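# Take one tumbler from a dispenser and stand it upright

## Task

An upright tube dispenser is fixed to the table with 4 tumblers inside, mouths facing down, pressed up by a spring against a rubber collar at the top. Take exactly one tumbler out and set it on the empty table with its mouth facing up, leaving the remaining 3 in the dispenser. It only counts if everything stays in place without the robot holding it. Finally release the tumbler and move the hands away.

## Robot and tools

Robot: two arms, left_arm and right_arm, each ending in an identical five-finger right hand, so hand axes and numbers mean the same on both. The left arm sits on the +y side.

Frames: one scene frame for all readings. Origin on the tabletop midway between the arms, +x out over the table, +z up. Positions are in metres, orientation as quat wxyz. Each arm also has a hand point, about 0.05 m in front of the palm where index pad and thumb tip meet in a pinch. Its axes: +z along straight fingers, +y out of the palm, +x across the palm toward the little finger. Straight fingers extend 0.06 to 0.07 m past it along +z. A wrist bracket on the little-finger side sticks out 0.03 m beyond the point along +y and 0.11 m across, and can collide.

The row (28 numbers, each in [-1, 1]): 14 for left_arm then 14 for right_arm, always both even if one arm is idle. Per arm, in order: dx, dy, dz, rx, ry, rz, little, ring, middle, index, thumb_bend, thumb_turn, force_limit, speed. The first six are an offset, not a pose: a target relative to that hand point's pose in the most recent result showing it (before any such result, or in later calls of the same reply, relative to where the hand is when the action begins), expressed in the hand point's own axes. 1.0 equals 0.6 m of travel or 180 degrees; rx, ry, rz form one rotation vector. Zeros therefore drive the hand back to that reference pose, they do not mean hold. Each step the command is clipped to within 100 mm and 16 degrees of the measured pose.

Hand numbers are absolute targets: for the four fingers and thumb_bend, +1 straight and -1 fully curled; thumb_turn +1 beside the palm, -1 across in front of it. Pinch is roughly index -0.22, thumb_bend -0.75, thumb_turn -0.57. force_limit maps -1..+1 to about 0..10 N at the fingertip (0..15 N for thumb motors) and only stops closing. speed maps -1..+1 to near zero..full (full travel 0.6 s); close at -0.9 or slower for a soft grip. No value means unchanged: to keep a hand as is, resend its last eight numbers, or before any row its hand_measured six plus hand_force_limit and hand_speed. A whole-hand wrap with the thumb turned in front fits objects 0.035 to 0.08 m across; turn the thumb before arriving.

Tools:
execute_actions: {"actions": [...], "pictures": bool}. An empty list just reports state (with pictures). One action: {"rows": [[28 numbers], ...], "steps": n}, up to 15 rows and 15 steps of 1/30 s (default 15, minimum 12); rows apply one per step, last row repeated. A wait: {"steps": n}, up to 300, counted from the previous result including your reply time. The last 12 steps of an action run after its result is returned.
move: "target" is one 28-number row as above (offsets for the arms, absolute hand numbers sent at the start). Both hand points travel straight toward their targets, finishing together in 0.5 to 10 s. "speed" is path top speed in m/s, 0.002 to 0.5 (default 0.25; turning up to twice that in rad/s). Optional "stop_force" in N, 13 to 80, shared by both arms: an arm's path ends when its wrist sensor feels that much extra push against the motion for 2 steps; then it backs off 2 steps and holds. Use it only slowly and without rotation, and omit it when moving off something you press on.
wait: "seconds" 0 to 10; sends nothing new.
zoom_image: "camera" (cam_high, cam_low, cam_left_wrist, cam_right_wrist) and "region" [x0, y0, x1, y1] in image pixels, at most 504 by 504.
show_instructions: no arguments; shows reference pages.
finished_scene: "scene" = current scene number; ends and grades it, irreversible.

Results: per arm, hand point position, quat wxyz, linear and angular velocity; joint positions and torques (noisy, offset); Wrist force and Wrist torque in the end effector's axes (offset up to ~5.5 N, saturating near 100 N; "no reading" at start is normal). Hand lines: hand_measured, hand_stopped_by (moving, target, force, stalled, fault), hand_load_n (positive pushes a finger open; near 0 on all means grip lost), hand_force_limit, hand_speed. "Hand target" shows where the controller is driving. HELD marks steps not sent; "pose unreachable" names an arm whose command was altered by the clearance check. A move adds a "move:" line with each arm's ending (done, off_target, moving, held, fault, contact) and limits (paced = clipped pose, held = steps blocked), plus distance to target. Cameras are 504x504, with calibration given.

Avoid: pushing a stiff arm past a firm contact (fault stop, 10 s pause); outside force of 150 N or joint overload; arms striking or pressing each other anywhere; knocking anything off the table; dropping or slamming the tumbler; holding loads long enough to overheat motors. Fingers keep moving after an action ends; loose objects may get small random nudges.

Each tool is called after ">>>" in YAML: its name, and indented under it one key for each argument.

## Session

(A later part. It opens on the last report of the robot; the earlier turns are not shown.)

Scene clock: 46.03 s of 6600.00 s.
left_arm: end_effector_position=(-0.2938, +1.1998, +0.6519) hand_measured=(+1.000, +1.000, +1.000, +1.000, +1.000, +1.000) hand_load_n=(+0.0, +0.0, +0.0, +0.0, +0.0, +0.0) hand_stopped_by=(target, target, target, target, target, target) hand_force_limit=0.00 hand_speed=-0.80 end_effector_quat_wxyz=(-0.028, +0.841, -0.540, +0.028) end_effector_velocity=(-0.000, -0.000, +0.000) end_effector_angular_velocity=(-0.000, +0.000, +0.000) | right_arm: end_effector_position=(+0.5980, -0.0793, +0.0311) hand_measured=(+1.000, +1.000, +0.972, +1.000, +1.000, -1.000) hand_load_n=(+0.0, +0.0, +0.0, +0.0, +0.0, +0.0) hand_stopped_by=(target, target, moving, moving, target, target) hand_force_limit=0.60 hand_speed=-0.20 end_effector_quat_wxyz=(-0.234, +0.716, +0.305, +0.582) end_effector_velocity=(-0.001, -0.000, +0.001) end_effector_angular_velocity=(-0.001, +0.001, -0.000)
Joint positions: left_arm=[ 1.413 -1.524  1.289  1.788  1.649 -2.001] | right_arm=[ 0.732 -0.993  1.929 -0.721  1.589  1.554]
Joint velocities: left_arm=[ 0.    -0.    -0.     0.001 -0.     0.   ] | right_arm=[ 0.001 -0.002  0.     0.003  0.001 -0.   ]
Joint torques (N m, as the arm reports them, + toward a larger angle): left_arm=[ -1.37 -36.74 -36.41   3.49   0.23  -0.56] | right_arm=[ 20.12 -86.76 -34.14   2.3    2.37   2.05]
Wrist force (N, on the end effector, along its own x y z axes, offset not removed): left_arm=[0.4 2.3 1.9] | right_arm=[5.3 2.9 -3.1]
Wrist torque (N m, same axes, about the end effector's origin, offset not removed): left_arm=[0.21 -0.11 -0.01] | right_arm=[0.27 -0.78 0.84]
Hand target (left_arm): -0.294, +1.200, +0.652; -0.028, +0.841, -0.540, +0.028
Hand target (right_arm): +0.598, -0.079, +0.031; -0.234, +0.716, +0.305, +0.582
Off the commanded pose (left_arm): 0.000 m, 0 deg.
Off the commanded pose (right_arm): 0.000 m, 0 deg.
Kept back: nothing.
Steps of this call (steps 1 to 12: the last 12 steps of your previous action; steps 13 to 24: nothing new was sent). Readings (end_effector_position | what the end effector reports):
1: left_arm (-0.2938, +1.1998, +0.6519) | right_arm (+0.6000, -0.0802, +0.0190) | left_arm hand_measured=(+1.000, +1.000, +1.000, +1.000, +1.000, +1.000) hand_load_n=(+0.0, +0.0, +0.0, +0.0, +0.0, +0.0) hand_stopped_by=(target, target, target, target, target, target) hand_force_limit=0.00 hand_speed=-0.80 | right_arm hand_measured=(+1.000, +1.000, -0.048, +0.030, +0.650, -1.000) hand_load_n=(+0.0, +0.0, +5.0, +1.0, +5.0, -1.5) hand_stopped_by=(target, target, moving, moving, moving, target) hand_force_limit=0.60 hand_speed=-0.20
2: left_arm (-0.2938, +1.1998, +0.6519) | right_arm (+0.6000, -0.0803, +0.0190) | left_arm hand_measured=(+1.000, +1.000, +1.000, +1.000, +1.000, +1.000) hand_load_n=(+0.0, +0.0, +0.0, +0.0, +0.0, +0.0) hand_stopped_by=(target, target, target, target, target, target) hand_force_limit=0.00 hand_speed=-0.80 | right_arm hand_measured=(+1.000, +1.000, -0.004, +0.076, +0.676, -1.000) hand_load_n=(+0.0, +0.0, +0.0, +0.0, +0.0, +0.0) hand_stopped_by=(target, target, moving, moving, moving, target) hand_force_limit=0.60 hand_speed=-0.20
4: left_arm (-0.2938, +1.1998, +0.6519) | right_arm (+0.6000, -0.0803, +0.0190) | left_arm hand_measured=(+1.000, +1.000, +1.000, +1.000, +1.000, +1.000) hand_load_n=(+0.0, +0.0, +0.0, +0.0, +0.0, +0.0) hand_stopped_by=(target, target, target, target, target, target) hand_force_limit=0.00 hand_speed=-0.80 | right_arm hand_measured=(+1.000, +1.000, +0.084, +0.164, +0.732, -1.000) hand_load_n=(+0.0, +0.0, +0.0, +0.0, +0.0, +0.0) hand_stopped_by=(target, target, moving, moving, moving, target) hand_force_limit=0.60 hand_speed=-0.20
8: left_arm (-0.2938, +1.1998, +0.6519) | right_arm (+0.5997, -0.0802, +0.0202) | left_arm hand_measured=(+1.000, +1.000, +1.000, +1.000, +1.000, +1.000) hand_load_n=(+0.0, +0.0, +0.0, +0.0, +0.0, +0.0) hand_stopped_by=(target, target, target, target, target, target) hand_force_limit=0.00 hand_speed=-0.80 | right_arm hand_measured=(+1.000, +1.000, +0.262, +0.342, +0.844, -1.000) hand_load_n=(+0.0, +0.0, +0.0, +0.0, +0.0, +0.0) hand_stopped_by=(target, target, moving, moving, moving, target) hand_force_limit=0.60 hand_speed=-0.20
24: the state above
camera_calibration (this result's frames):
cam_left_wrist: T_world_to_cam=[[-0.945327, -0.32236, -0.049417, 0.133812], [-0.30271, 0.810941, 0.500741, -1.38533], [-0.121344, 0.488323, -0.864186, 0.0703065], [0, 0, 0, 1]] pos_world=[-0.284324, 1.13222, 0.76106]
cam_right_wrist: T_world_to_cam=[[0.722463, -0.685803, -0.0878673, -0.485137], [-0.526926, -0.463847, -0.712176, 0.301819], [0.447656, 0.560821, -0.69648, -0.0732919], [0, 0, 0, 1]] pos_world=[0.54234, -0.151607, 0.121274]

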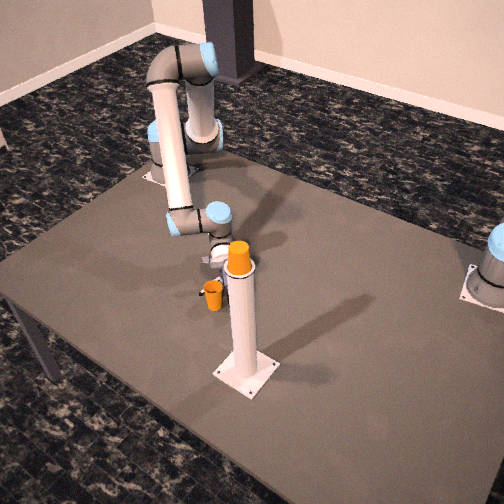

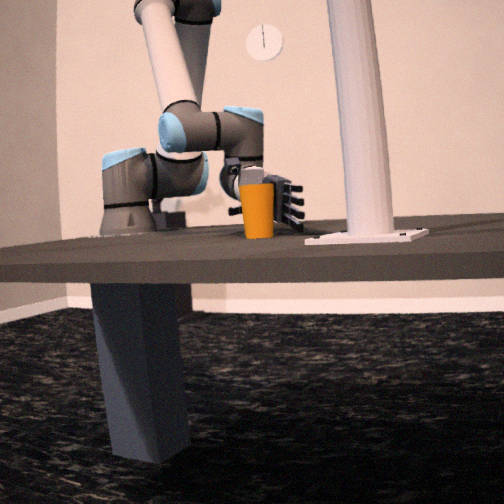

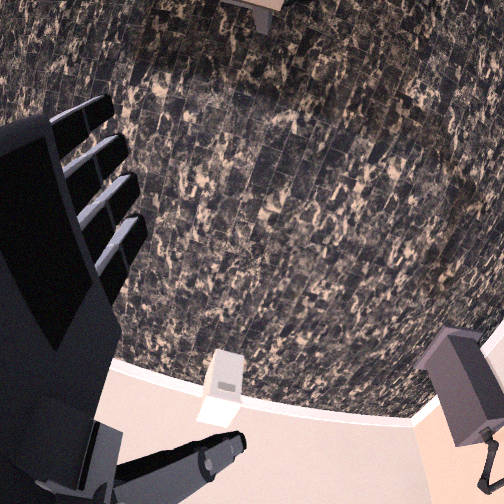

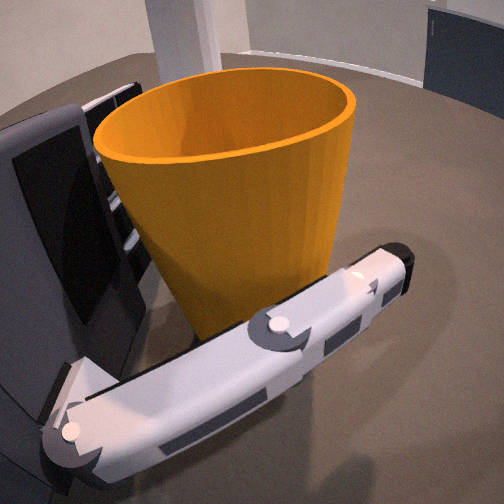

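>>> move:
  target: [0,0,0,0,0,0,1,1,1,1,1,1,0,-0.8,0.4,-0.04,-0.28,0,0,0,1,1,1,1,1,-1,0.6,-0.2]
  speed: 0.3

Scene clock: 47.97 s of 6600.00 s.
left_arm: end_effector_position=(-0.2938, +1.1998, +0.6519) hand_measured=(+1.000, +1.000, +1.000, +1.000, +1.000, +1.000) hand_load_n=(+0.0, +0.0, +0.0, +0.0, +0.0, +0.0) hand_stopped_by=(target, target, target, target, target, target) hand_force_limit=0.00 hand_speed=-0.80 end_effector_quat_wxyz=(-0.028, +0.841, -0.540, +0.028) end_effector_velocity=(+0.000, -0.000, -0.000) end_effector_angular_velocity=(-0.001, -0.000, +0.000) | right_arm: end_effector_position=(+0.4977, -0.1390, +0.3001) hand_measured=(+1.000, +1.000, +1.000, +1.000, +1.000, -1.000) hand_load_n=(+0.0, +0.0, +0.0, +0.0, +0.0, +0.0) hand_stopped_by=(target, target, target, target, target, target) hand_force_limit=0.60 hand_speed=-0.20 end_effector_quat_wxyz=(-0.234, +0.716, +0.305, +0.582) end_effector_velocity=(-0.001, -0.001, +0.003) end_effector_angular_velocity=(+0.000, -0.000, -0.000)
Joint positions: left_arm=[ 1.413 -1.524  1.289  1.788  1.649 -2.001] | right_arm=[ 0.789 -1.445  1.968 -0.308  1.645  1.566]
Joint velocities: left_arm=[-0.    -0.     0.001  0.     0.    -0.   ] | right_arm=[ 0.001 -0.004 -0.001  0.005  0.001  0.   ]
Joint torques (N m, as the arm reports them, + toward a larger angle): left_arm=[ -2.04 -35.58 -35.47   3.81  -0.01  -0.46] | right_arm=[ 17.86 -59.44 -45.43   2.28   2.64   2.2 ]
Wrist force (N, on the end effector, along its own x y z axes, offset not removed): left_arm=[1.7 3.5 2.3] | right_arm=[2.6 0.6 -1.7]
Wrist torque (N m, same axes, about the end effector's origin, offset not removed): left_arm=[0.42 -0.32 0.15] | right_arm=[-0.18 -0.33 0.55]
Hand target (left_arm): -0.294, +1.200, +0.652; -0.028, +0.841, -0.540, +0.028
Hand target (right_arm): +0.498, -0.139, +0.300; -0.234, +0.716, +0.305, +0.582
Off the commanded pose (left_arm): 0.000 m, 0 deg.
Off the commanded pose (right_arm): 0.001 m, 0 deg.
Kept back: nothing.
move: done
camera_calibration (this result's frames):
cam_left_wrist: T_world_to_cam=[[-0.945326, -0.32236, -0.0494171, 0.133813], [-0.30271, 0.810941, 0.500741, -1.38533], [-0.121344, 0.488322, -0.864186, 0.0703065], [0, 0, 0, 1]] pos_world=[-0.284324, 1.13222, 0.76106]
cam_right_wrist: T_world_to_cam=[[0.722481, -0.685806, -0.0877012, -0.430008], [-0.526806, -0.463898, -0.712232, 0.412779], [0.447768, 0.560775, -0.696444, 0.192327], [0, 0, 0, 1]] pos_world=[0.442009, -0.211267, 0.390227]

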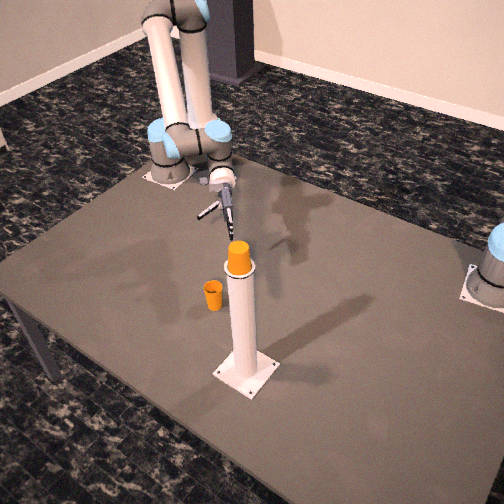

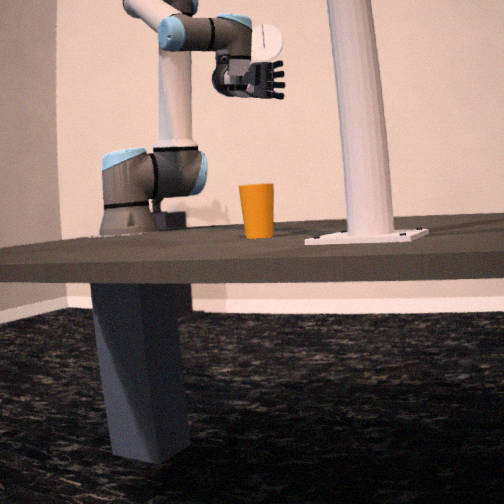

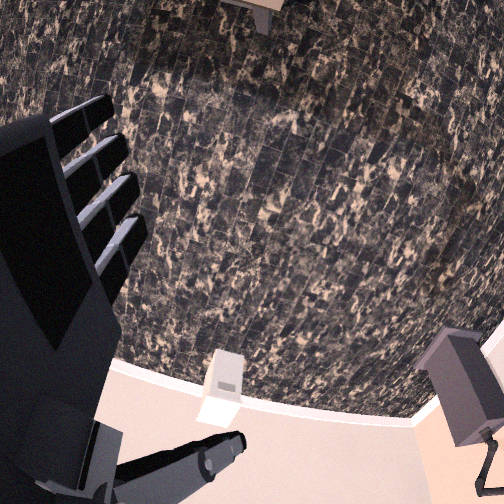

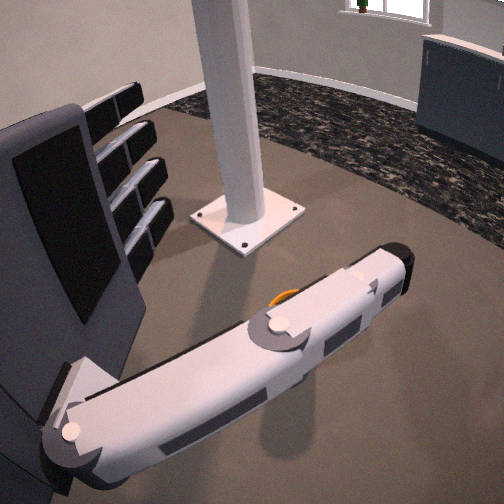

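The tumbler stands mouth up on the bare table, the others are still in the dispenser, and the hand is clear.

>>> finished_scene:
  scene: 2

The scene is finished: the task was done.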